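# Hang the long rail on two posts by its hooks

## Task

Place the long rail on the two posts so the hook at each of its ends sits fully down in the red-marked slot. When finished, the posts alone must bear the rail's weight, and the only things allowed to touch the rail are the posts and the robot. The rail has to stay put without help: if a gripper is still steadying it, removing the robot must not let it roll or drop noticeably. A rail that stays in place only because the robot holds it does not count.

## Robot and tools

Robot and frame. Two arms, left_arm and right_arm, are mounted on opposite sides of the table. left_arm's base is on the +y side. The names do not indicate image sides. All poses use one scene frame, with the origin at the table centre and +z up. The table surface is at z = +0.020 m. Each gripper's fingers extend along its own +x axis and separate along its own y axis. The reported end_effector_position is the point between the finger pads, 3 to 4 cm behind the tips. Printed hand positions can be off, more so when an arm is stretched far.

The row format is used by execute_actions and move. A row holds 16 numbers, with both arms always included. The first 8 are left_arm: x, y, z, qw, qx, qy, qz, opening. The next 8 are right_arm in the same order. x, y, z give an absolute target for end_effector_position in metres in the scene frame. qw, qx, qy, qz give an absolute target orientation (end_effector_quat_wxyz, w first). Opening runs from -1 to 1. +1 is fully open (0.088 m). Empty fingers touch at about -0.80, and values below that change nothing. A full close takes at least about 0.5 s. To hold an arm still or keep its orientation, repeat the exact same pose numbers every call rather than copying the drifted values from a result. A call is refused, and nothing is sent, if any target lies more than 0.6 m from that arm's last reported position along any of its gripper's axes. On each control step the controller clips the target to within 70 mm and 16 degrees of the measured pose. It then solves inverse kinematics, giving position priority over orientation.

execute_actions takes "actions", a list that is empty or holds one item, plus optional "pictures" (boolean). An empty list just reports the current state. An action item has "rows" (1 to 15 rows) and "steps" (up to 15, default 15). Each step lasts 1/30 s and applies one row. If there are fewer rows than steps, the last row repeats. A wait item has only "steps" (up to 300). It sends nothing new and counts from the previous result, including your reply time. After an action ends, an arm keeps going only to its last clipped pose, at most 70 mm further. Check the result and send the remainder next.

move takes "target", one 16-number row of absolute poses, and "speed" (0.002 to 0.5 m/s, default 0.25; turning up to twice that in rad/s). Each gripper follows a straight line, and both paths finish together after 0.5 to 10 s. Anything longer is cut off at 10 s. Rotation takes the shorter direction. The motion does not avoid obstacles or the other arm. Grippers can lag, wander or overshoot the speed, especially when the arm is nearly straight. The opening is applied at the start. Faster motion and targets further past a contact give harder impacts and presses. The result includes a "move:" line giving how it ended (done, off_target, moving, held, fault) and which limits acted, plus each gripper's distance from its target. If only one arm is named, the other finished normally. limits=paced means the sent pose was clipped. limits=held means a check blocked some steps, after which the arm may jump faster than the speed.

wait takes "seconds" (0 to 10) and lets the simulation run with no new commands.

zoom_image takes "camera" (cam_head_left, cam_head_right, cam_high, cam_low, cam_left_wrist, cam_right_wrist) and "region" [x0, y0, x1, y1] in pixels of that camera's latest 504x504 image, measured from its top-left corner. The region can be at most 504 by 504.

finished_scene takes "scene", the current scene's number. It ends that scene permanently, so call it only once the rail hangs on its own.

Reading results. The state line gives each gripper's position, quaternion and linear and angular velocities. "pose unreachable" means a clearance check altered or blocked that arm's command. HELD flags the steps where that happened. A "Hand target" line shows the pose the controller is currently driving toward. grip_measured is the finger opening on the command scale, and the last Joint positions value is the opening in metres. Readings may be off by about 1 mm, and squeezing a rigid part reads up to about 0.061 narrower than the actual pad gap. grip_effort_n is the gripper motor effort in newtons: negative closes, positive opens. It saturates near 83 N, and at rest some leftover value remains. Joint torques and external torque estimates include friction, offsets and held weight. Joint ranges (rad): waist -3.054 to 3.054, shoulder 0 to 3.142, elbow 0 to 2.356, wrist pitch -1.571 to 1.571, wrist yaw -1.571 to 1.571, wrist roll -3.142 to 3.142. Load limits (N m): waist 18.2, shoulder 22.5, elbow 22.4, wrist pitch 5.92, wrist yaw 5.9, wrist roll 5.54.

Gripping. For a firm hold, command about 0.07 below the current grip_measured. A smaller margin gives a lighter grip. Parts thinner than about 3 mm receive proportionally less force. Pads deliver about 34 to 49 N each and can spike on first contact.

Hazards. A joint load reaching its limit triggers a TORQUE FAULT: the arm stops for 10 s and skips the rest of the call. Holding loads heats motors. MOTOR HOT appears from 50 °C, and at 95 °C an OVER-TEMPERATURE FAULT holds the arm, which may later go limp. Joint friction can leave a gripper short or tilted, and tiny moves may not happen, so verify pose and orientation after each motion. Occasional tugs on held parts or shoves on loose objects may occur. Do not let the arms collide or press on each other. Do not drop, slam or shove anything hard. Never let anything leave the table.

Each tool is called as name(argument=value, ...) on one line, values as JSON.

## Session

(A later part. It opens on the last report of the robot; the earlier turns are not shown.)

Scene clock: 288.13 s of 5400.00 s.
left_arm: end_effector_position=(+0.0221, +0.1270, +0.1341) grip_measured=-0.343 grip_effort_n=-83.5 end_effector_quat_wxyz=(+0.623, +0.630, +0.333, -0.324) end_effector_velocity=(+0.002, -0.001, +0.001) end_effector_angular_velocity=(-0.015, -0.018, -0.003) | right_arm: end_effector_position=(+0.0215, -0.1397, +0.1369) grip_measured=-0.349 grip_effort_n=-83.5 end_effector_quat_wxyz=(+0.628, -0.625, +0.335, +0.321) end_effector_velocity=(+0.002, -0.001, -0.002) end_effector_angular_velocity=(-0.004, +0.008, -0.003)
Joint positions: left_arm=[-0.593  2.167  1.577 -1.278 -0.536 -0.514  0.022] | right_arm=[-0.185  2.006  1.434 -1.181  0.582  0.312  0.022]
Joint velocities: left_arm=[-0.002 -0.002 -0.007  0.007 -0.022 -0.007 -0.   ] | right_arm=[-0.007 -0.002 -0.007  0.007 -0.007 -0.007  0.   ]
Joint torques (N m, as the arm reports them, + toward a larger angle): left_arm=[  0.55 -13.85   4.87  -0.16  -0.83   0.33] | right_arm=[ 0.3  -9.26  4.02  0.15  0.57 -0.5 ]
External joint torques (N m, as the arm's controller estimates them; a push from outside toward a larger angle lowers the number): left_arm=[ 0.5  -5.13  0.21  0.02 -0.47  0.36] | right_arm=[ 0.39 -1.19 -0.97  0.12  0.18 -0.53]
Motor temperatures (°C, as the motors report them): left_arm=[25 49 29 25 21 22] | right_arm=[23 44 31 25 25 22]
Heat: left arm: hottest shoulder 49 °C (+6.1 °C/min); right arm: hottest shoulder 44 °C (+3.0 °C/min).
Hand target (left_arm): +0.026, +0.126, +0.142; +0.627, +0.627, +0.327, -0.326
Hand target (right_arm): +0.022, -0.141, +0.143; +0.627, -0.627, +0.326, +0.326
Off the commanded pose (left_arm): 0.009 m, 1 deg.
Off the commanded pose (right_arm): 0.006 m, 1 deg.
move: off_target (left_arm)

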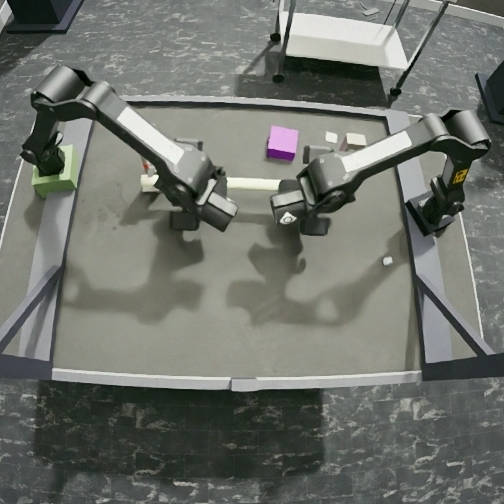

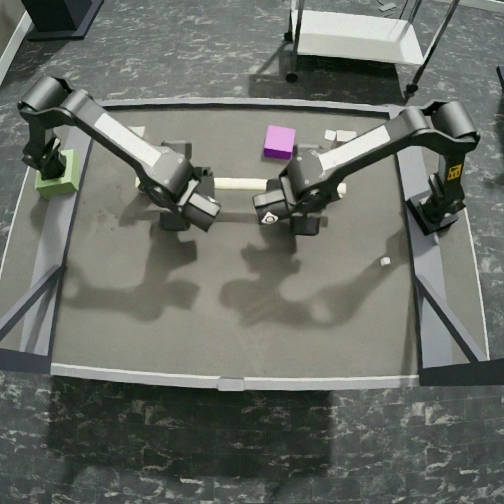

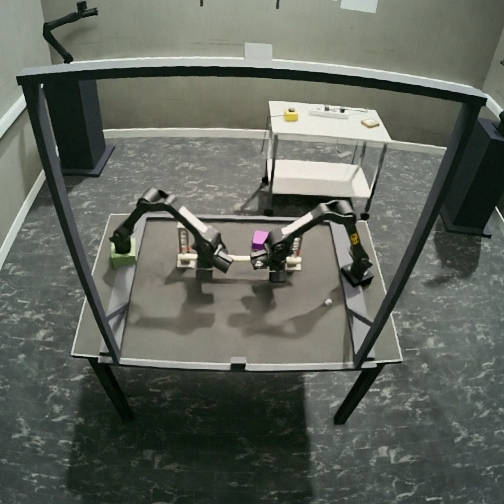

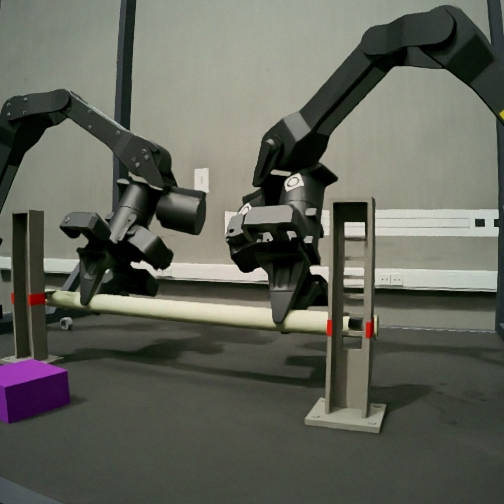

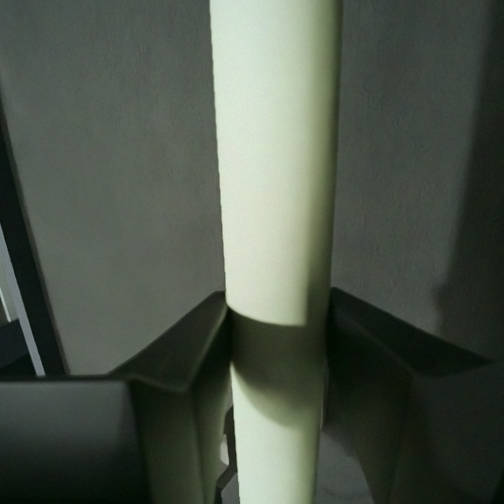

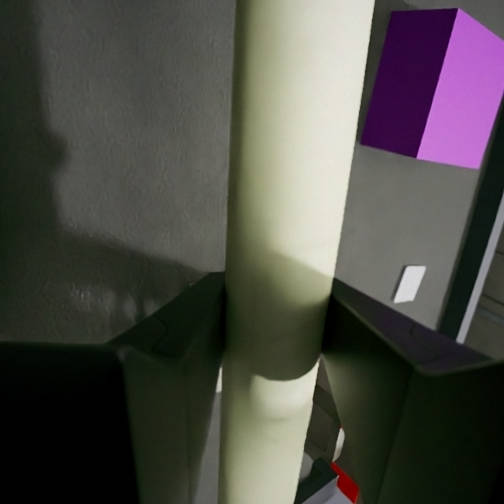

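execute_actions(actions=[{"rows":[[0.0265,0.126,0.1422,0.6272,0.6272,0.3265,-0.3265,-0.42,0.0225,-0.1408,0.143,0.6272,-0.6272,0.3265,0.3265,-0.42],[0.027,0.1257,0.1424,0.6272,0.6272,0.3265,-0.3265,-0.42,0.023,-0.1411,0.143,0.6272,-0.6272,0.3265,0.3265,-0.42],[0.0275,0.1254,0.1426,0.6272,0.6272,0.3265,-0.3265,-0.42,0.0235,-0.1414,0.143,0.6272,-0.6272,0.3265,0.3265,-0.42],[0.028,0.1251,0.1428,0.6272,0.6272,0.3265,-0.3265,-0.42,0.024,-0.1417,0.143,0.6272,-0.6272,0.3265,0.3265,-0.42],[0.0285,0.1248,0.143,0.6272,0.6272,0.3265,-0.3265,-0.42,0.0245,-0.142,0.143,0.6272,-0.6272,0.3265,0.3265,-0.42],[0.029,0.1245,0.143,0.6272,0.6272,0.3265,-0.3265,-0.42,0.025,-0.1423,0.143,0.6272,-0.6272,0.3265,0.3265,-0.42],[0.0295,0.1245,0.143,0.6272,0.6272,0.3265,-0.3265,-0.42,0.0255,-0.1423,0.143,0.6272,-0.6272,0.3265,0.3265,-0.42],[0.030,0.1245,0.143,0.6272,0.6272,0.3265,-0.3265,-0.42,0.026,-0.1423,0.143,0.6272,-0.6272,0.3265,0.3265,-0.42],[0.0305,0.1245,0.143,0.6272,0.6272,0.3265,-0.3265,-0.42,0.0265,-0.1423,0.143,0.6272,-0.6272,0.3265,0.3265,-0.42],[0.031,0.1245,0.143,0.6272,0.6272,0.3265,-0.3265,-0.42,0.027,-0.1423,0.143,0.6272,-0.6272,0.3265,0.3265,-0.42],[0.0315,0.1245,0.143,0.6272,0.6272,0.3265,-0.3265,-0.42,0.0275,-0.1423,0.143,0.6272,-0.6272,0.3265,0.3265,-0.42],[0.032,0.1245,0.143,0.6272,0.6272,0.3265,-0.3265,-0.42,0.028,-0.1423,0.143,0.6272,-0.6272,0.3265,0.3265,-0.42],[0.0325,0.1245,0.143,0.6272,0.6272,0.3265,-0.3265,-0.42,0.0285,-0.1423,0.143,0.6272,-0.6272,0.3265,0.3265,-0.42],[0.033,0.1245,0.143,0.6272,0.6272,0.3265,-0.3265,-0.42,0.029,-0.1423,0.143,0.6272,-0.6272,0.3265,0.3265,-0.42]],"steps":15}], pictures=false)

wait(seconds=0.5)

zoom_image(camera="cam_low", region=[290,260,410,380])

zoom_image(camera="cam_right_wrist", region=[240,340,404,504])

Scene clock: 297.07 s of 5400.00 s.
left_arm: end_effector_position=(+0.0283, +0.1254, +0.1348) grip_measured=-0.343 grip_effort_n=-83.5 end_effector_quat_wxyz=(+0.622, +0.630, +0.333, -0.324) end_effector_velocity=(+0.013, -0.001, +0.001) end_effector_angular_velocity=(-0.015, -0.014, +0.015) | right_arm: end_effector_position=(+0.0277, -0.1412, +0.1370) grip_measured=-0.349 grip_effort_n=-83.5 end_effector_quat_wxyz=(+0.628, -0.625, +0.335, +0.321) end_effector_velocity=(+0.014, -0.001, +0.001) end_effector_angular_velocity=(-0.003, -0.003, -0.005)
Joint positions: left_arm=[-0.577  2.16   1.57  -1.268 -0.54  -0.495  0.022] | right_arm=[-0.201  1.991  1.414 -1.164  0.585  0.293  0.022]
Joint velocities: left_arm=[ 0.027 -0.017 -0.027  0.022 -0.022  0.007  0.   ] | right_arm=[-0.037 -0.017 -0.022  0.022  0.007 -0.037 -0.   ]
Joint torques (N m, as the arm reports them, + toward a larger angle): left_arm=[  0.57 -13.91   4.77  -0.11  -0.83   0.32] | right_arm=[ 0.32 -9.13  3.95  0.17  0.55 -0.49]
External joint torques (N m, as the arm's controller estimates them; a push from outside toward a larger angle lowers the number): left_arm=[ 0.61 -5.21  0.08  0.03 -0.46  0.35] | right_arm=[ 0.28 -1.11 -1.08  0.1   0.17 -0.53]
Motor temperatures (°C, as the motors report them): left_arm=[25 51 28 25 22 22] | right_arm=[23 45 31 25 25 22]
Heat: left arm: hottest shoulder 51 °C (+7.1 °C/min); right arm: hottest shoulder 45 °C (+4.1 °C/min). Fold the left arm in close to its base before you think long.
Hand target (left_arm): +0.033, +0.125, +0.143; +0.627, +0.627, +0.327, -0.326
Hand target (right_arm): +0.029, -0.142, +0.143; +0.627, -0.627, +0.327, +0.326
Off the commanded pose (left_arm): 0.009 m, 1 deg.
Off the commanded pose (right_arm): 0.006 m, 1 deg.
MOTOR HOT: a motor of the left arm reached 50 °C. Now the hottest motor of the left arm, joint 2 (shoulder), reports 51 °C. The temperature limit of the motors' drives, at which the controller stops that arm, is 95 °C. To cool a motor, set the load down, stop pushing, or move to a pose that needs little force.
Steps of this call (steps 1 to 90: nothing new was sent; then 5.43 s passed at rest; steps 91 to 105: all 15 steps of this action). Readings (end_effector_position):
91: left_arm (+0.0221, +0.1270, +0.1340) | right_arm (+0.0215, -0.1396, +0.1368)
92: left_arm (+0.0222, +0.1270, +0.1341) | right_arm (+0.0215, -0.1397, +0.1368)
94: left_arm (+0.0228, +0.1267, +0.1342) | right_arm (+0.0221, -0.1401, +0.1367)
98: left_arm (+0.0249, +0.1257, +0.1348) | right_arm (+0.0242, -0.1410, +0.1371)
105: the state above

Scene clock: 297.57 s of 5400.00 s.
left_arm: end_effector_position=(+0.0292, +0.1253, +0.1349) grip_measured=-0.343 grip_effort_n=-83.5 end_effector_quat_wxyz=(+0.622, +0.630, +0.333, -0.324) end_effector_velocity=(+0.005, +0.003, +0.003) end_effector_angular_velocity=(+0.008, -0.028, +0.002) | right_arm: end_effector_position=(+0.0284, -0.1413, +0.1371) grip_measured=-0.349 grip_effort_n=-83.5 end_effector_quat_wxyz=(+0.628, -0.625, +0.335, +0.321) end_effector_velocity=(-0.001, -0.003, -0.001) end_effector_angular_velocity=(-0.016, +0.020, -0.000)
Joint positions: left_arm=[-0.575  2.158  1.568 -1.267 -0.541 -0.493  0.022] | right_arm=[-0.203  1.99   1.413 -1.163  0.585  0.29   0.022]
Joint velocities: left_arm=[ 0.002 -0.002 -0.002 -0.022 -0.022 -0.007 -0.   ] | right_arm=[-0.002 -0.002 -0.002 -0.007 -0.022 -0.007 -0.   ]
Joint torques (N m, as the arm reports them, + toward a larger angle): left_arm=[  0.43 -13.67   4.89  -0.1   -0.84   0.3 ] | right_arm=[ 0.27 -9.11  3.99  0.16  0.56 -0.5 ]
External joint torques (N m, as the arm's controller estimates them; a push from outside toward a larger angle lowers the number): left_arm=[ 0.42 -4.95  0.18  0.05 -0.47  0.33] | right_arm=[ 0.26 -1.14 -0.97  0.13  0.18 -0.53]
Motor temperatures (°C, as the motors report them): left_arm=[25 51 28 25 22 22] | right_arm=[23 45 31 25 25 22]
Heat: left arm: hottest shoulder 51 °C (+7.0 °C/min); right arm: hottest shoulder 45 °C (+4.0 °C/min). Fold the left arm in close to its base before you think long.
Hand target (left_arm): +0.033, +0.125, +0.143; +0.627, +0.627, +0.327, -0.326
Hand target (right_arm): +0.029, -0.142, +0.143; +0.627, -0.627, +0.327, +0.326
Off the commanded pose (left_arm): 0.009 m, 1 deg.
Off the commanded pose (right_arm): 0.006 m, 1 deg.
MOTOR HOT: still on. Now the hottest motor of the left arm, joint 2 (shoulder), reports 51 °C; a drive's own limit is 95 °C.
Steps of this call (steps 1 to 15: nothing new was sent). Readings (end_effector_position):
1: left_arm (+0.0287, +0.1253, +0.1349) | right_arm (+0.0280, -0.1414, +0.1370)
2: left_arm (+0.0288, +0.1253, +0.1349) | right_arm (+0.0283, -0.1413, +0.1371)
4: left_arm (+0.0291, +0.1253, +0.1349) | right_arm (+0.0284, -0.1413, +0.1372)
8: left_arm (+0.0291, +0.1252, +0.1349) | right_arm (+0.0284, -0.1413, +0.1371)
15: the state above

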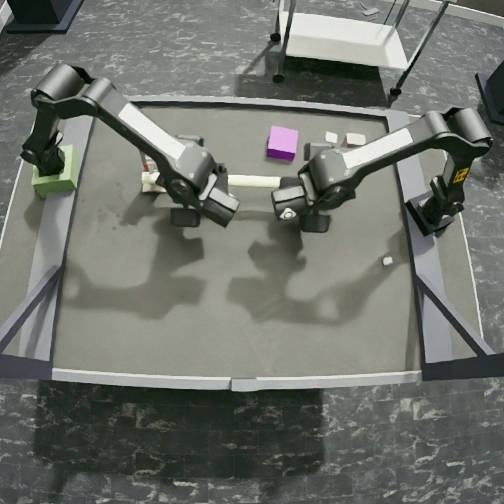

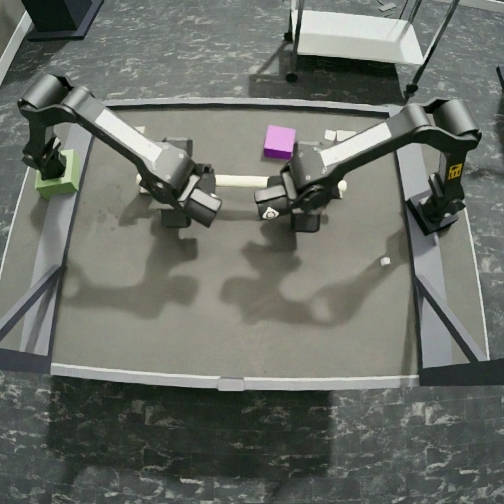

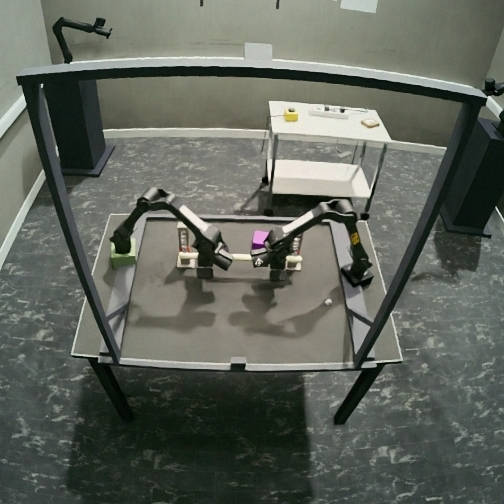

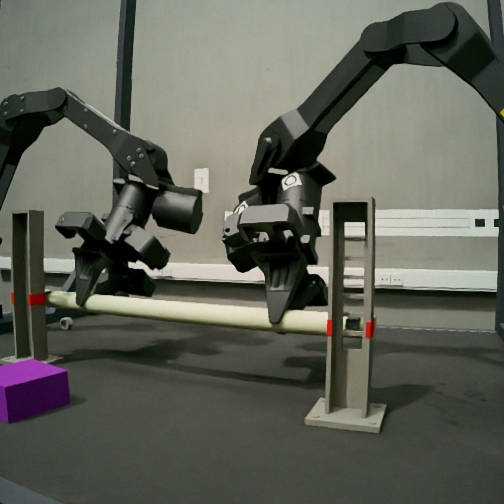

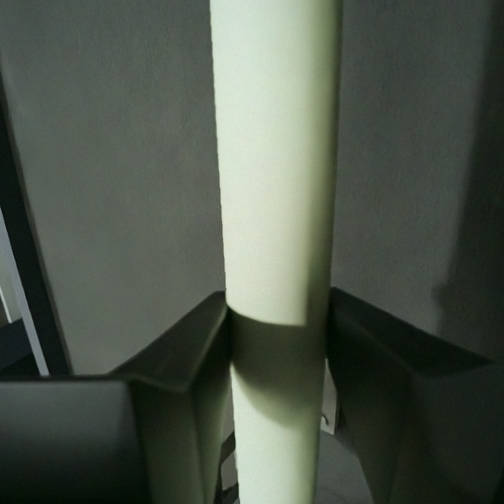

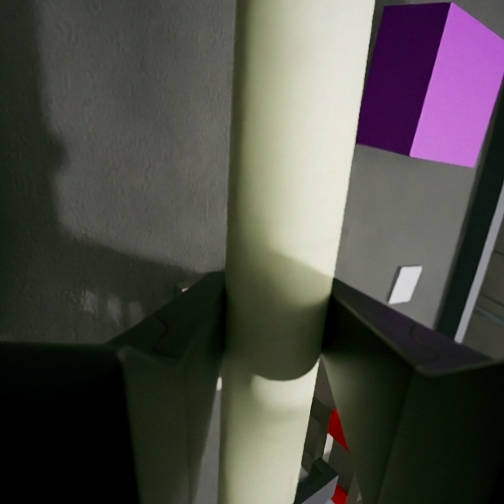

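Region (290, 260, 410, 380) of cam_low's 504x504 image, scaled by 4.200, with more detail than that image has.

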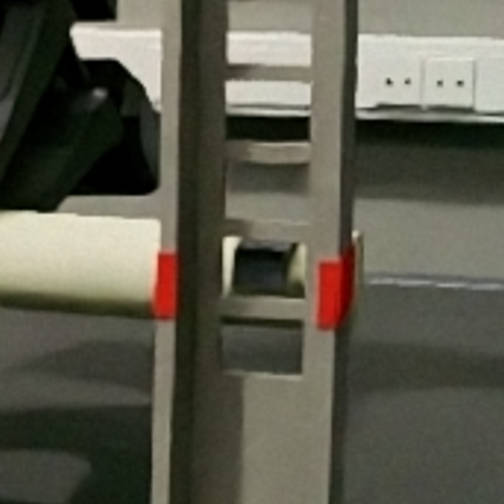

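Region (240, 340, 404, 504) of cam_right_wrist's 504x504 image, scaled by 3.073, with more detail than that image has.

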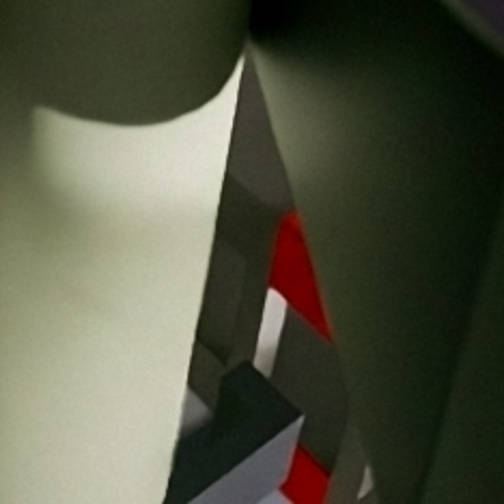

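execute_actions(actions=[{"rows":[[0.034,0.1245,0.143,0.6272,0.6272,0.3265,-0.3265,-0.42,0.030,-0.1423,0.143,0.6272,-0.6272,0.3265,0.3265,-0.42],[0.035,0.1245,0.143,0.6272,0.6272,0.3265,-0.3265,-0.42,0.031,-0.1423,0.143,0.6272,-0.6272,0.3265,0.3265,-0.42],[0.036,0.1245,0.143,0.6272,0.6272,0.3265,-0.3265,-0.42,0.032,-0.1423,0.143,0.6272,-0.6272,0.3265,0.3265,-0.42],[0.037,0.1245,0.143,0.6272,0.6272,0.3265,-0.3265,-0.42,0.033,-0.1423,0.143,0.6272,-0.6272,0.3265,0.3265,-0.42],[0.038,0.1245,0.143,0.6272,0.6272,0.3265,-0.3265,-0.42,0.034,-0.1423,0.143,0.6272,-0.6272,0.3265,0.3265,-0.42],[0.039,0.1245,0.143,0.6272,0.6272,0.3265,-0.3265,-0.42,0.035,-0.1423,0.143,0.6272,-0.6272,0.3265,0.3265,-0.42],[0.040,0.1245,0.143,0.6272,0.6272,0.3265,-0.3265,-0.42,0.036,-0.1423,0.143,0.6272,-0.6272,0.3265,0.3265,-0.42],[0.041,0.1245,0.143,0.6272,0.6272,0.3265,-0.3265,-0.42,0.037,-0.1423,0.143,0.6272,-0.6272,0.3265,0.3265,-0.42],[0.042,0.1245,0.143,0.6272,0.6272,0.3265,-0.3265,-0.42,0.038,-0.1423,0.143,0.6272,-0.6272,0.3265,0.3265,-0.42]],"steps":15}])

Scene clock: 310.53 s of 5400.00 s.
left_arm: end_effector_position=(+0.0382, +0.1251, +0.1351) grip_measured=-0.343 grip_effort_n=-83.5 end_effector_quat_wxyz=(+0.623, +0.630, +0.333, -0.324) end_effector_velocity=(+0.001, -0.003, +0.002) end_effector_angular_velocity=(-0.033, -0.011, -0.002) | right_arm: end_effector_position=(+0.0376, -0.1414, +0.1371) grip_measured=-0.349 grip_effort_n=-83.5 end_effector_quat_wxyz=(+0.628, -0.625, +0.335, +0.321) end_effector_velocity=(+0.002, -0.003, +0.002) end_effector_angular_velocity=(-0.010, -0.008, +0.005)
Joint positions: left_arm=[-0.552  2.142  1.544 -1.245 -0.546 -0.469  0.022] | right_arm=[-0.229  1.979  1.398 -1.142  0.589  0.261  0.022]
Joint velocities: left_arm=[-0.002 -0.012 -0.012  0.022 -0.022 -0.007 -0.   ] | right_arm=[-0.002 -0.007 -0.007 -0.007  0.007 -0.007 -0.   ]
Joint torques (N m, as the arm reports them, + toward a larger angle): left_arm=[  0.53 -13.44   4.72  -0.09  -0.83   0.28] | right_arm=[ 0.34 -9.05  4.12  0.2   0.54 -0.52]
External joint torques (N m, as the arm's controller estimates them; a push from outside toward a larger angle lowers the number): left_arm=[ 0.54 -4.76 -0.04  0.02 -0.46  0.31] | right_arm=[ 0.36 -1.08 -0.92  0.12  0.16 -0.55]
Motor temperatures (°C, as the motors report them): left_arm=[25 53 28 25 22 22] | right_arm=[23 46 30 24 25 22]
Heat: left arm: hottest shoulder 53 °C (+7.0 °C/min); right arm: hottest shoulder 46 °C (+3.0 °C/min). Fold the left arm in close to its base before you think long.
Hand target (left_arm): +0.042, +0.124, +0.143; +0.627, +0.627, +0.327, -0.326
Hand target (right_arm): +0.038, -0.142, +0.143; +0.627, -0.627, +0.327, +0.326
Off the commanded pose (left_arm): 0.009 m, 1 deg.
Off the commanded pose (right_arm): 0.006 m, 1 deg.
MOTOR HOT: still on. Now the hottest motor of the left arm, joint 2 (shoulder), reports 53 °C; a drive's own limit is 95 °C.
Steps of this call (steps 1 to 90: nothing new was sent; then 9.47 s passed at rest; steps 91 to 105: all 15 steps of this action). Readings (end_effector_position):
91: left_arm (+0.0291, +0.1253, +0.1349) | right_arm (+0.0285, -0.1413, +0.1371)
92: left_arm (+0.0293, +0.1253, +0.1348) | right_arm (+0.0288, -0.1413, +0.1370)
94: left_arm (+0.0304, +0.1254, +0.1348) | right_arm (+0.0300, -0.1413, +0.1369)
98: left_arm (+0.0345, +0.1253, +0.1349) | right_arm (+0.0340, -0.1412, +0.1371)
105: the state above

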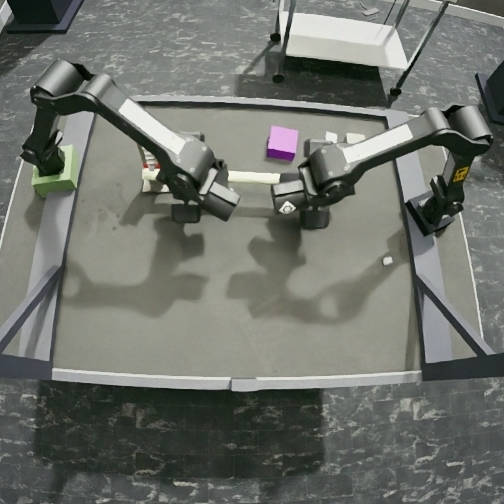

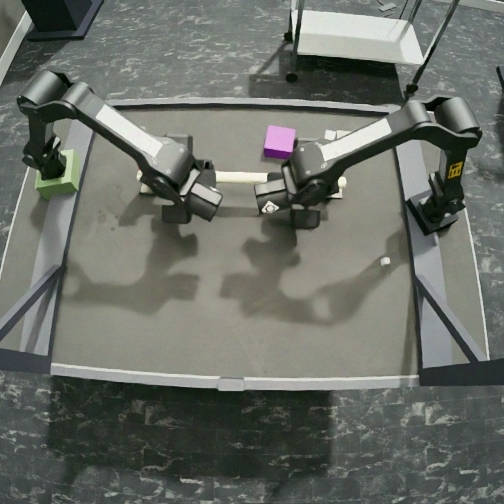

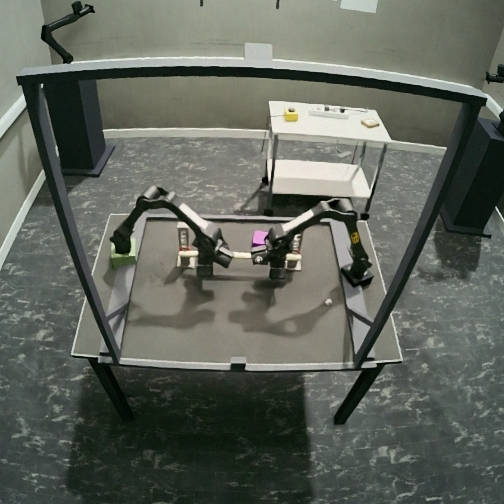

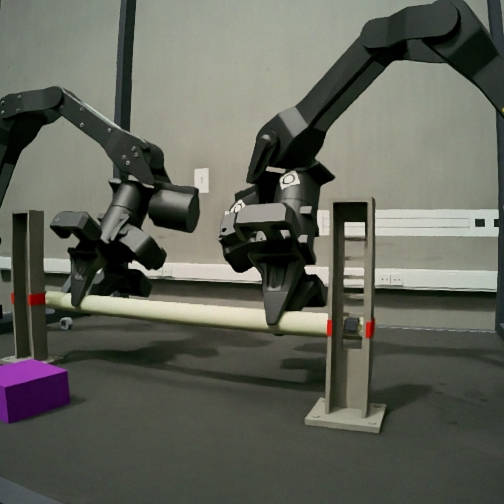

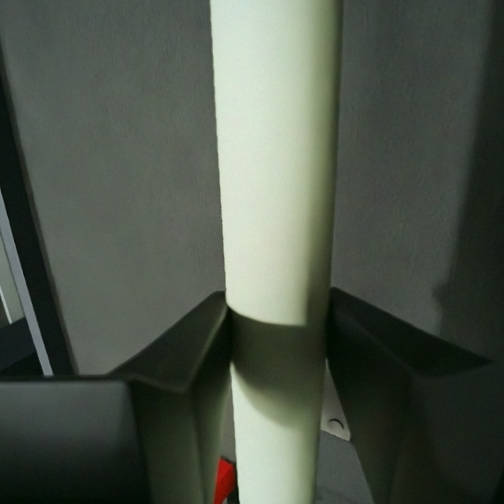

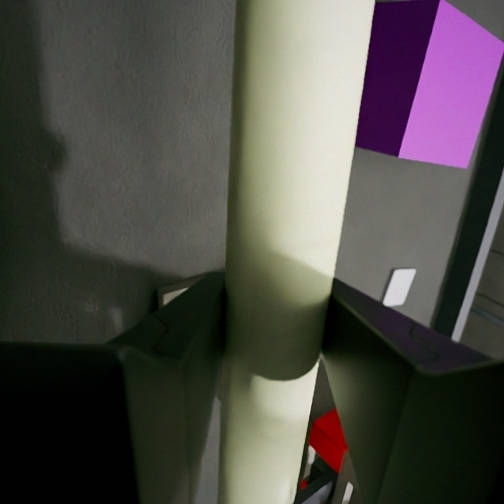

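execute_actions(actions=[{"rows":[[0.043,0.1245,0.143,0.6272,0.6272,0.3265,-0.3265,-0.42,0.039,-0.1423,0.143,0.6272,-0.6272,0.3265,0.3265,-0.42],[0.044,0.1245,0.143,0.6272,0.6272,0.3265,-0.3265,-0.42,0.040,-0.1423,0.143,0.6272,-0.6272,0.3265,0.3265,-0.42],[0.045,0.1245,0.143,0.6272,0.6272,0.3265,-0.3265,-0.42,0.041,-0.1423,0.143,0.6272,-0.6272,0.3265,0.3265,-0.42],[0.046,0.1245,0.143,0.6272,0.6272,0.3265,-0.3265,-0.42,0.042,-0.1423,0.143,0.6272,-0.6272,0.3265,0.3265,-0.42],[0.047,0.1245,0.143,0.6272,0.6272,0.3265,-0.3265,-0.42,0.043,-0.1423,0.143,0.6272,-0.6272,0.3265,0.3265,-0.42],[0.048,0.1245,0.143,0.6272,0.6272,0.3265,-0.3265,-0.42,0.044,-0.1423,0.143,0.6272,-0.6272,0.3265,0.3265,-0.42],[0.049,0.1245,0.143,0.6272,0.6272,0.3265,-0.3265,-0.42,0.045,-0.1423,0.143,0.6272,-0.6272,0.3265,0.3265,-0.42],[0.050,0.1245,0.143,0.6272,0.6272,0.3265,-0.3265,-0.42,0.046,-0.1423,0.143,0.6272,-0.6272,0.3265,0.3265,-0.42],[0.0505,0.1245,0.143,0.6272,0.6272,0.3265,-0.3265,-0.42,0.0465,-0.1423,0.143,0.6272,-0.6272,0.3265,0.3265,-0.42],[0.051,0.1245,0.143,0.6272,0.6272,0.3265,-0.3265,-0.42,0.047,-0.1423,0.143,0.6272,-0.6272,0.3265,0.3265,-0.42]],"steps":15}])

Scene clock: 317.33 s of 5400.00 s.
left_arm: end_effector_position=(+0.0445, +0.1251, +0.1350) grip_measured=-0.343 grip_effort_n=-83.5 end_effector_quat_wxyz=(+0.623, +0.628, +0.333, -0.327) end_effector_velocity=(+0.002, -0.001, +0.002) end_effector_angular_velocity=(-0.019, -0.017, -0.002) | right_arm: end_effector_position=(+0.0463, -0.1414, +0.1371) grip_measured=-0.349 grip_effort_n=-83.5 end_effector_quat_wxyz=(+0.627, -0.626, +0.335, +0.322) end_effector_velocity=(+0.001, -0.006, +0.001) end_effector_angular_velocity=(-0.027, +0.003, +0.003)
Joint positions: left_arm=[-0.536  2.126  1.521 -1.223 -0.549 -0.447  0.022] | right_arm=[-0.253  1.969  1.384 -1.122  0.592  0.229  0.022]
Joint velocities: left_arm=[-0.002 -0.007 -0.007  0.007 -0.022 -0.007  0.   ] | right_arm=[-0.002 -0.007 -0.007 -0.022 -0.007 -0.007 -0.   ]
Joint torques (N m, as the arm reports them, + toward a larger angle): left_arm=[  1.   -13.34   4.85  -0.15  -0.94   0.47] | right_arm=[ 0.25 -9.08  4.13  0.24  0.55 -0.45]
External joint torques (N m, as the arm's controller estimates them; a push from outside toward a larger angle lowers the number): left_arm=[ 1.04 -4.76  0.11 -0.05 -0.57  0.5 ] | right_arm=[ 0.27 -1.11 -0.95  0.13  0.16 -0.48]
Motor temperatures (°C, as the motors report them): left_arm=[25 54 28 25 22 22] | right_arm=[23 47 30 24 25 22]
Heat: left arm: hottest shoulder 54 °C (+7.0 °C/min); right arm: hottest shoulder 47 °C (+4.0 °C/min). Fold the left arm in close to its base before you think long.
Hand target (left_arm): +0.051, +0.125, +0.143; +0.627, +0.627, +0.327, -0.326
Hand target (right_arm): +0.047, -0.142, +0.143; +0.627, -0.627, +0.327, +0.326
Off the commanded pose (left_arm): 0.010 m, 1 deg.
Off the commanded pose (right_arm): 0.006 m, 1 deg.
MOTOR HOT: still on. Now the hottest motor of the left arm, joint 2 (shoulder), reports 54 °C; a drive's own limit is 95 °C.
Steps of this call (steps 1 to 90: nothing new was sent; then 3.30 s passed at rest; steps 91 to 105: all 15 steps of this action). Readings (end_effector_position):
91: left_arm (+0.0384, +0.1251, +0.1349) | right_arm (+0.0378, -0.1413, +0.1372)
92: left_arm (+0.0385, +0.1252, +0.1349) | right_arm (+0.0380, -0.1413, +0.1371)
94: left_arm (+0.0396, +0.1253, +0.1348) | right_arm (+0.0391, -0.1411, +0.1371)
98: left_arm (+0.0435, +0.1252, +0.1350) | right_arm (+0.0432, -0.1412, +0.1373)
105: the state above

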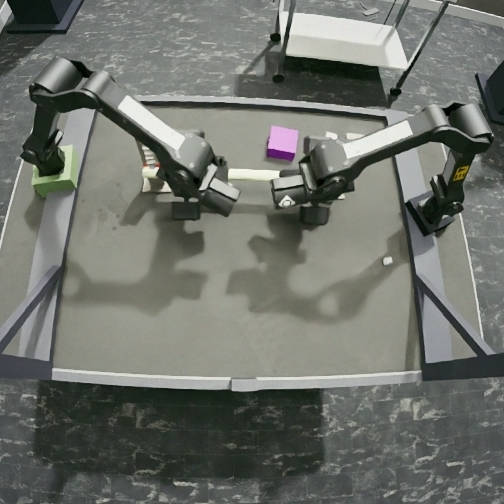

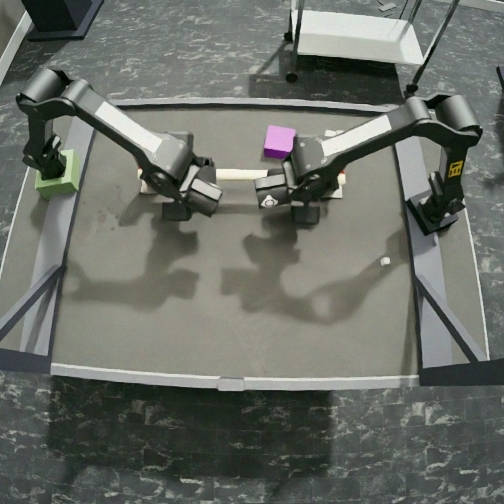

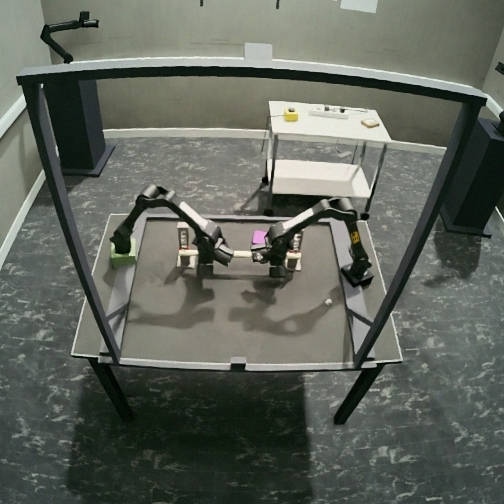

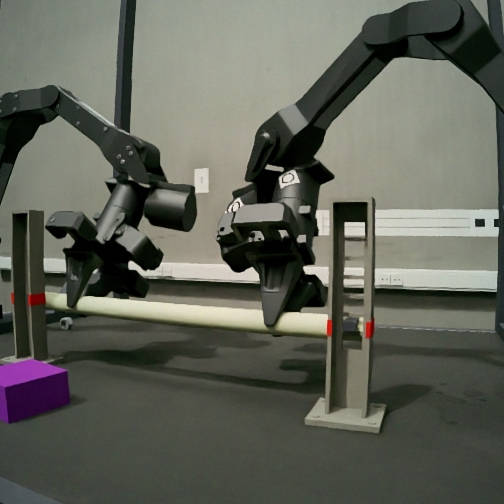

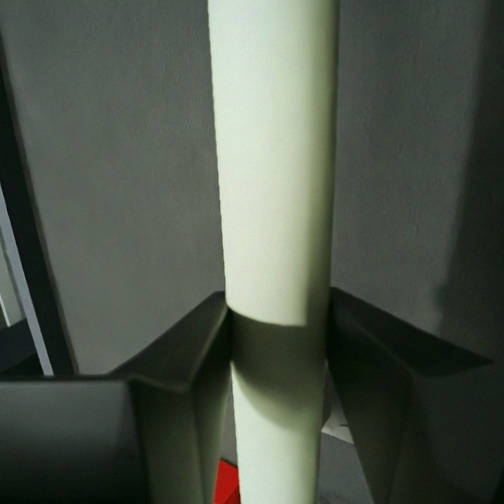

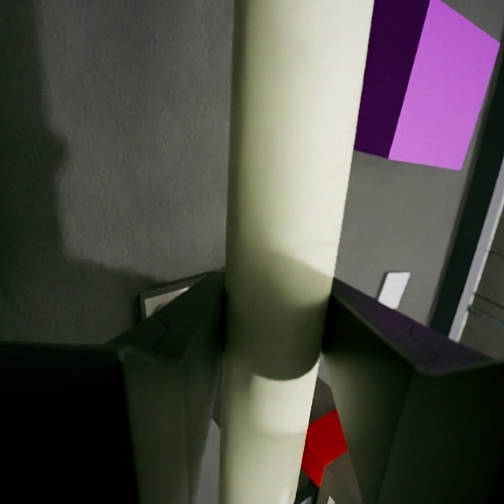

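execute_actions(actions=[{"rows":[[0.051,0.1245,0.143,0.6272,0.6272,0.3265,-0.3265,-0.42,0.048,-0.1423,0.143,0.6272,-0.6272,0.3265,0.3265,-0.42],[0.051,0.1245,0.143,0.6272,0.6272,0.3265,-0.3265,-0.42,0.0487,-0.1423,0.143,0.6272,-0.6272,0.3265,0.3265,-0.42],[0.051,0.1245,0.143,0.6272,0.6272,0.3265,-0.3265,-0.42,0.0494,-0.1423,0.143,0.6272,-0.6272,0.3265,0.3265,-0.42],[0.051,0.1245,0.143,0.6272,0.6272,0.3265,-0.3265,-0.42,0.0501,-0.1423,0.143,0.6272,-0.6272,0.3265,0.3265,-0.42],[0.051,0.1245,0.143,0.6272,0.6272,0.3265,-0.3265,-0.42,0.0508,-0.1423,0.143,0.6272,-0.6272,0.3265,0.3265,-0.42],[0.051,0.1245,0.143,0.6272,0.6272,0.3265,-0.3265,-0.42,0.0515,-0.1423,0.143,0.6272,-0.6272,0.3265,0.3265,-0.42],[0.051,0.1245,0.143,0.6272,0.6272,0.3265,-0.3265,-0.42,0.0522,-0.1423,0.143,0.6272,-0.6272,0.3265,0.3265,-0.42],[0.051,0.1245,0.143,0.6272,0.6272,0.3265,-0.3265,-0.42,0.053,-0.1423,0.143,0.6272,-0.6272,0.3265,0.3265,-0.42]],"steps":15}])

zoom_image(camera="cam_low", region=[290, 260, 410, 380])

Scene clock: 329.77 s of 5400.00 s.
left_arm: end_effector_position=(+0.0447, +0.1251, +0.1349) grip_measured=-0.343 grip_effort_n=-83.5 end_effector_quat_wxyz=(+0.623, +0.628, +0.333, -0.327) end_effector_velocity=(+0.003, +0.004, +0.002) end_effector_angular_velocity=(+0.022, -0.015, -0.005) | right_arm: end_effector_position=(+0.0479, -0.1415, +0.1370) grip_measured=-0.349 grip_effort_n=-83.5 end_effector_quat_wxyz=(+0.625, -0.626, +0.333, +0.326) end_effector_velocity=(-0.000, +0.001, +0.003) end_effector_angular_velocity=(+0.003, +0.010, +0.015)
Joint positions: left_arm=[-0.536  2.126  1.52  -1.222 -0.548 -0.447  0.022] | right_arm=[-0.259  1.961  1.374 -1.109  0.59   0.21   0.022]
Joint velocities: left_arm=[ 0.002 -0.002 -0.002 -0.022 -0.007  0.007 -0.   ] | right_arm=[-0.002 -0.012 -0.002  0.007 -0.007 -0.022 -0.   ]
Joint torques (N m, as the arm reports them, + toward a larger angle): left_arm=[  0.9  -13.33   4.84  -0.17  -0.96   0.5 ] | right_arm=[-0.85 -8.88  4.21  0.34  0.67 -0.53]
External joint torques (N m, as the arm's controller estimates them; a push from outside toward a larger angle lowers the number): left_arm=[ 0.84 -4.73  0.1  -0.06 -0.58  0.53] | right_arm=[-0.84 -0.92 -0.91  0.22  0.28 -0.57]
Motor temperatures (°C, as the motors report them): left_arm=[25 55 28 25 22 22] | right_arm=[23 47 30 24 25 22]
Heat: left arm: hottest shoulder 55 °C (+9.1 °C/min); right arm: hottest shoulder 47 °C (+5.0 °C/min). Fold the left arm in close to its base before you think long.
Hand target (left_arm): +0.051, +0.125, +0.143; +0.627, +0.627, +0.327, -0.326
Hand target (right_arm): +0.053, -0.142, +0.143; +0.627, -0.627, +0.327, +0.326
Off the commanded pose (left_arm): 0.010 m, 1 deg.
Off the commanded pose (right_arm): 0.008 m, 1 deg.
MOTOR HOT: still on. Now the hottest motor of the left arm, joint 2 (shoulder), reports 55 °C; a drive's own limit is 95 °C.
Steps of this call (steps 1 to 90: nothing new was sent; then 8.93 s passed at rest; steps 91 to 105: all 15 steps of this action). Readings (end_effector_position):
91: left_arm (+0.0445, +0.1250, +0.1350) | right_arm (+0.0464, -0.1414, +0.1370)
92: left_arm (+0.0445, +0.1251, +0.1350) | right_arm (+0.0466, -0.1415, +0.1370)
94: left_arm (+0.0447, +0.1250, +0.1349) | right_arm (+0.0475, -0.1414, +0.1369)
98: left_arm (+0.0447, +0.1250, +0.1349) | right_arm (+0.0478, -0.1415, +0.1370)
105: the state above

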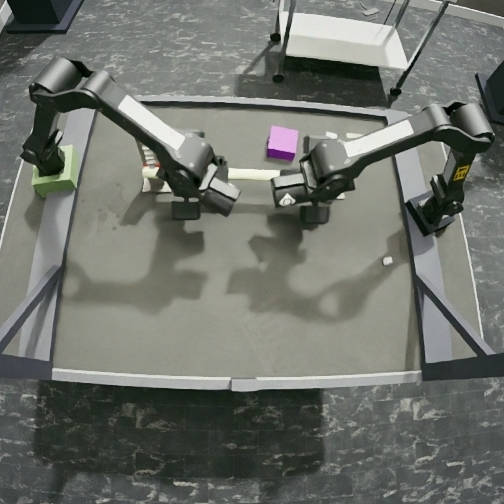

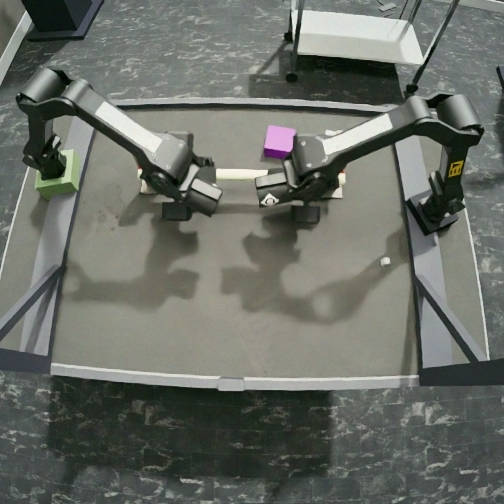

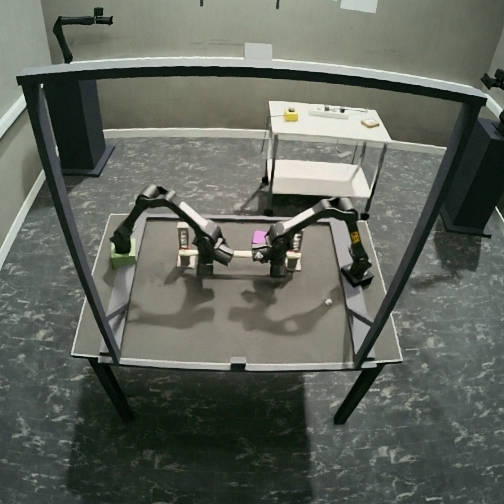

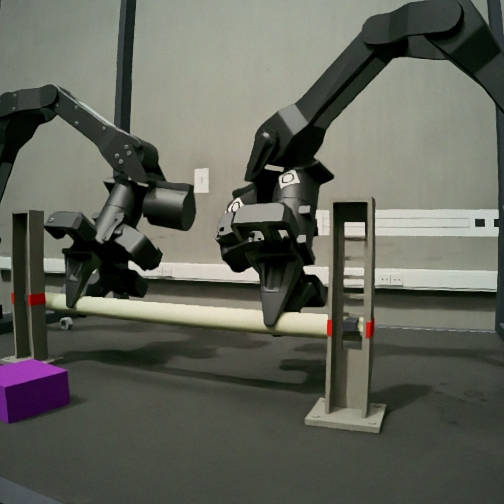

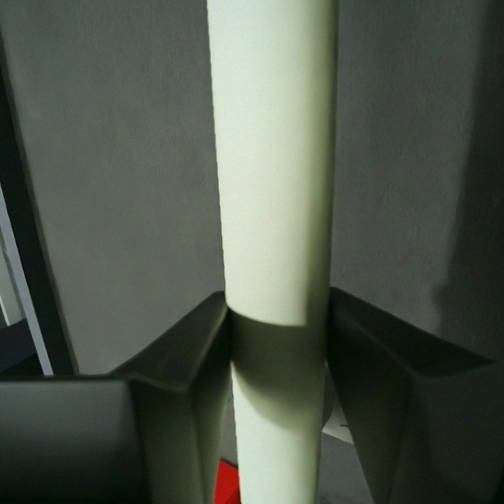

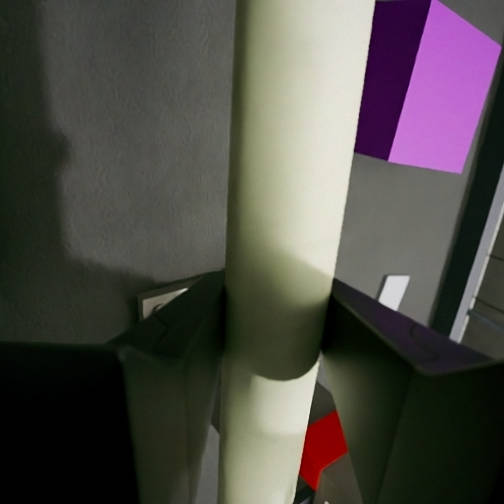

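Region (290, 260, 410, 380) of cam_low's 504x504 image, scaled by 4.200, with more detail than that image has.

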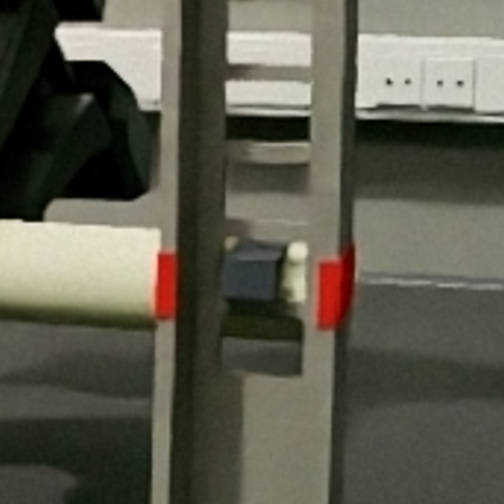

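Both seated forward. Lower.

execute_actions(actions=[{"rows":[[0.050,0.1245,0.142,0.6272,0.6272,0.3265,-0.3265,-0.42,0.051,-0.1423,0.142,0.6272,-0.6272,0.3265,0.3265,-0.42],[0.050,0.1245,0.141,0.6272,0.6272,0.3265,-0.3265,-0.42,0.051,-0.1423,0.141,0.6272,-0.6272,0.3265,0.3265,-0.42],[0.050,0.1245,0.140,0.6272,0.6272,0.3265,-0.3265,-0.42,0.051,-0.1423,0.140,0.6272,-0.6272,0.3265,0.3265,-0.42],[0.050,0.1245,0.139,0.6272,0.6272,0.3265,-0.3265,-0.42,0.051,-0.1423,0.139,0.6272,-0.6272,0.3265,0.3265,-0.42],[0.050,0.1245,0.138,0.6272,0.6272,0.3265,-0.3265,-0.42,0.051,-0.1423,0.138,0.6272,-0.6272,0.3265,0.3265,-0.42],[0.050,0.1245,0.137,0.6272,0.6272,0.3265,-0.3265,-0.42,0.051,-0.1423,0.137,0.6272,-0.6272,0.3265,0.3265,-0.42],[0.050,0.1245,0.136,0.6272,0.6272,0.3265,-0.3265,-0.42,0.051,-0.1423,0.136,0.6272,-0.6272,0.3265,0.3265,-0.42],[0.050,0.1245,0.135,0.6272,0.6272,0.3265,-0.3265,-0.42,0.051,-0.1423,0.135,0.6272,-0.6272,0.3265,0.3265,-0.42],[0.050,0.1245,0.134,0.6272,0.6272,0.3265,-0.3265,-0.42,0.051,-0.1423,0.134,0.6272,-0.6272,0.3265,0.3265,-0.42],[0.050,0.1245,0.133,0.6272,0.6272,0.3265,-0.3265,-0.42,0.051,-0.1423,0.133,0.6272,-0.6272,0.3265,0.3265,-0.42],[0.050,0.1245,0.132,0.6272,0.6272,0.3265,-0.3265,-0.42,0.051,-0.1423,0.132,0.6272,-0.6272,0.3265,0.3265,-0.42]],"steps":15}])

zoom_image(camera="cam_low", region=[290, 260, 410, 380])

Scene clock: 336.00 s of 5400.00 s.
left_arm: end_effector_position=(+0.0447, +0.1252, +0.1298) grip_measured=-0.343 grip_effort_n=-83.5 end_effector_quat_wxyz=(+0.625, +0.625, +0.333, -0.329) end_effector_velocity=(+0.003, +0.002, -0.002) end_effector_angular_velocity=(+0.000, -0.009, +0.007) | right_arm: end_effector_position=(+0.0479, -0.1414, +0.1315) grip_measured=-0.349 grip_effort_n=-83.5 end_effector_quat_wxyz=(+0.628, -0.623, +0.332, +0.328) end_effector_velocity=(+0.000, -0.004, -0.005) end_effector_angular_velocity=(-0.015, +0.020, -0.004)
Joint positions: left_arm=[-0.536  2.126  1.5   -1.193 -0.548 -0.446  0.022] | right_arm=[-0.259  1.961  1.352 -1.076  0.589  0.21   0.022]
Joint velocities: left_arm=[ 0.002 -0.002 -0.017  0.007 -0.007 -0.007 -0.   ] | right_arm=[-0.007 -0.002 -0.017  0.007 -0.022 -0.007 -0.   ]
Joint torques (N m, as the arm reports them, + toward a larger angle): left_arm=[  0.71 -11.22   4.73   0.17  -0.94   0.35] | right_arm=[-0.35 -7.33  4.13  0.51  0.65 -0.33]
External joint torques (N m, as the arm's controller estimates them; a push from outside toward a larger angle lowers the number): left_arm=[ 0.67 -2.67  0.02  0.25 -0.56  0.39] | right_arm=[-0.31  0.52 -0.91  0.36  0.26 -0.37]
Motor temperatures (°C, as the motors report them): left_arm=[25 55 28 25 22 22] | right_arm=[23 48 30 24 25 22]
Heat: left arm: hottest shoulder 55 °C (+9.1 °C/min); right arm: hottest shoulder 48 °C (+6.1 °C/min). Fold the left arm in close to its base before you think long.
Hand target (left_arm): +0.050, +0.125, +0.132; +0.627, +0.627, +0.327, -0.326
Hand target (right_arm): +0.051, -0.142, +0.132; +0.627, -0.627, +0.327, +0.326
Off the commanded pose (left_arm): 0.006 m, 1 deg.
Off the commanded pose (right_arm): 0.003 m, 1 deg.
MOTOR HOT: still on. Now the hottest motor of the left arm, joint 2 (shoulder), reports 55 °C; a drive's own limit is 95 °C.
Steps of this call (steps 1 to 90: nothing new was sent; then 2.73 s passed at rest; steps 91 to 105: all 15 steps of this action). Readings (end_effector_position):
91: left_arm (+0.0447, +0.1251, +0.1349) | right_arm (+0.0479, -0.1415, +0.1370)
92: left_arm (+0.0447, +0.1251, +0.1348) | right_arm (+0.0479, -0.1415, +0.1369)
94: left_arm (+0.0447, +0.1252, +0.1344) | right_arm (+0.0479, -0.1416, +0.1364)
98: left_arm (+0.0447, +0.1251, +0.1325) | right_arm (+0.0478, -0.1414, +0.1343)
105: the state above

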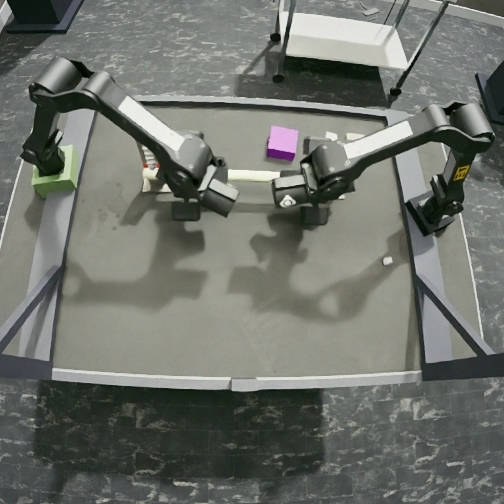

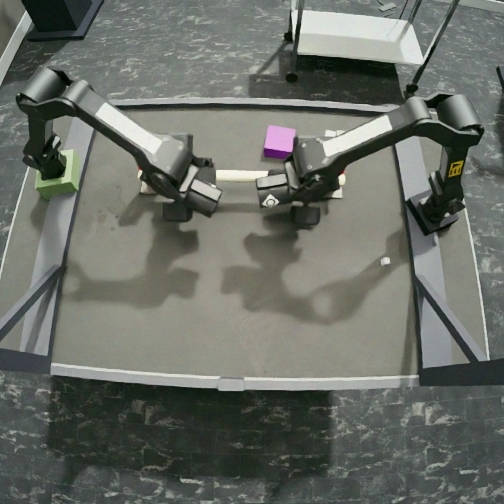

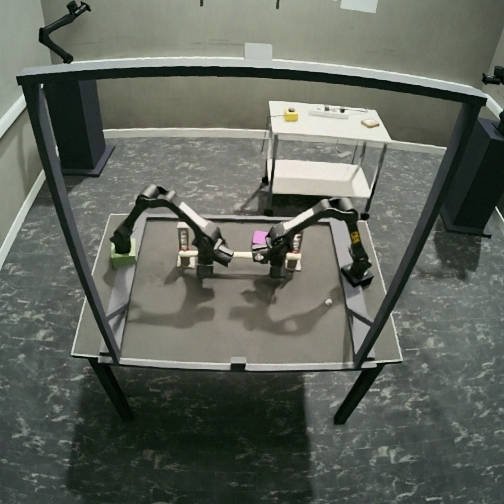

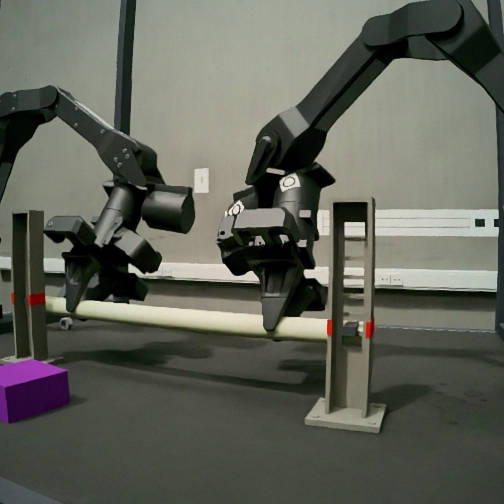

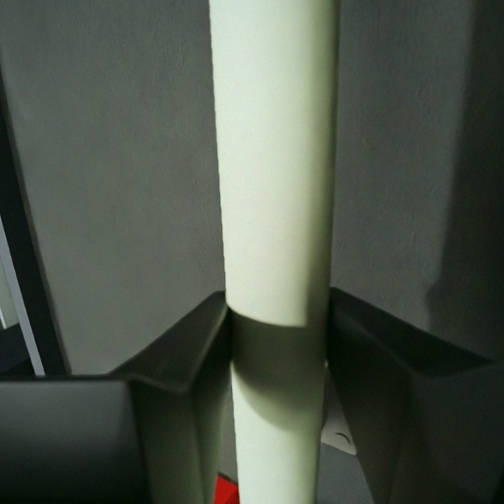

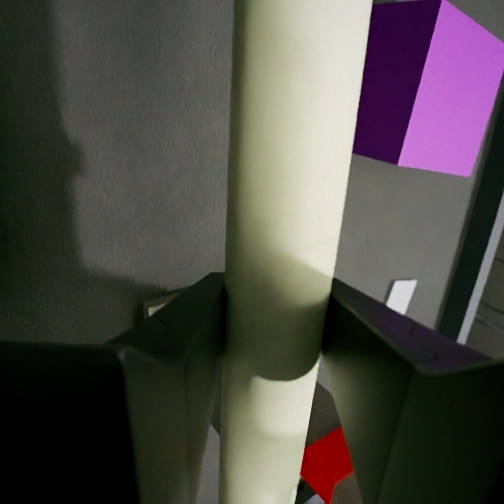

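Region (290, 260, 410, 380) of cam_low's 504x504 image, scaled by 4.200, with more detail than that image has.

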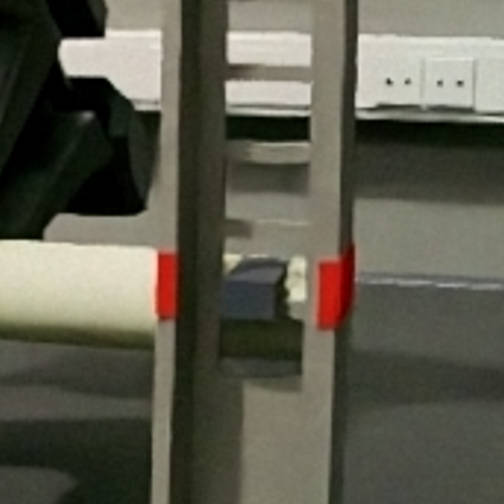

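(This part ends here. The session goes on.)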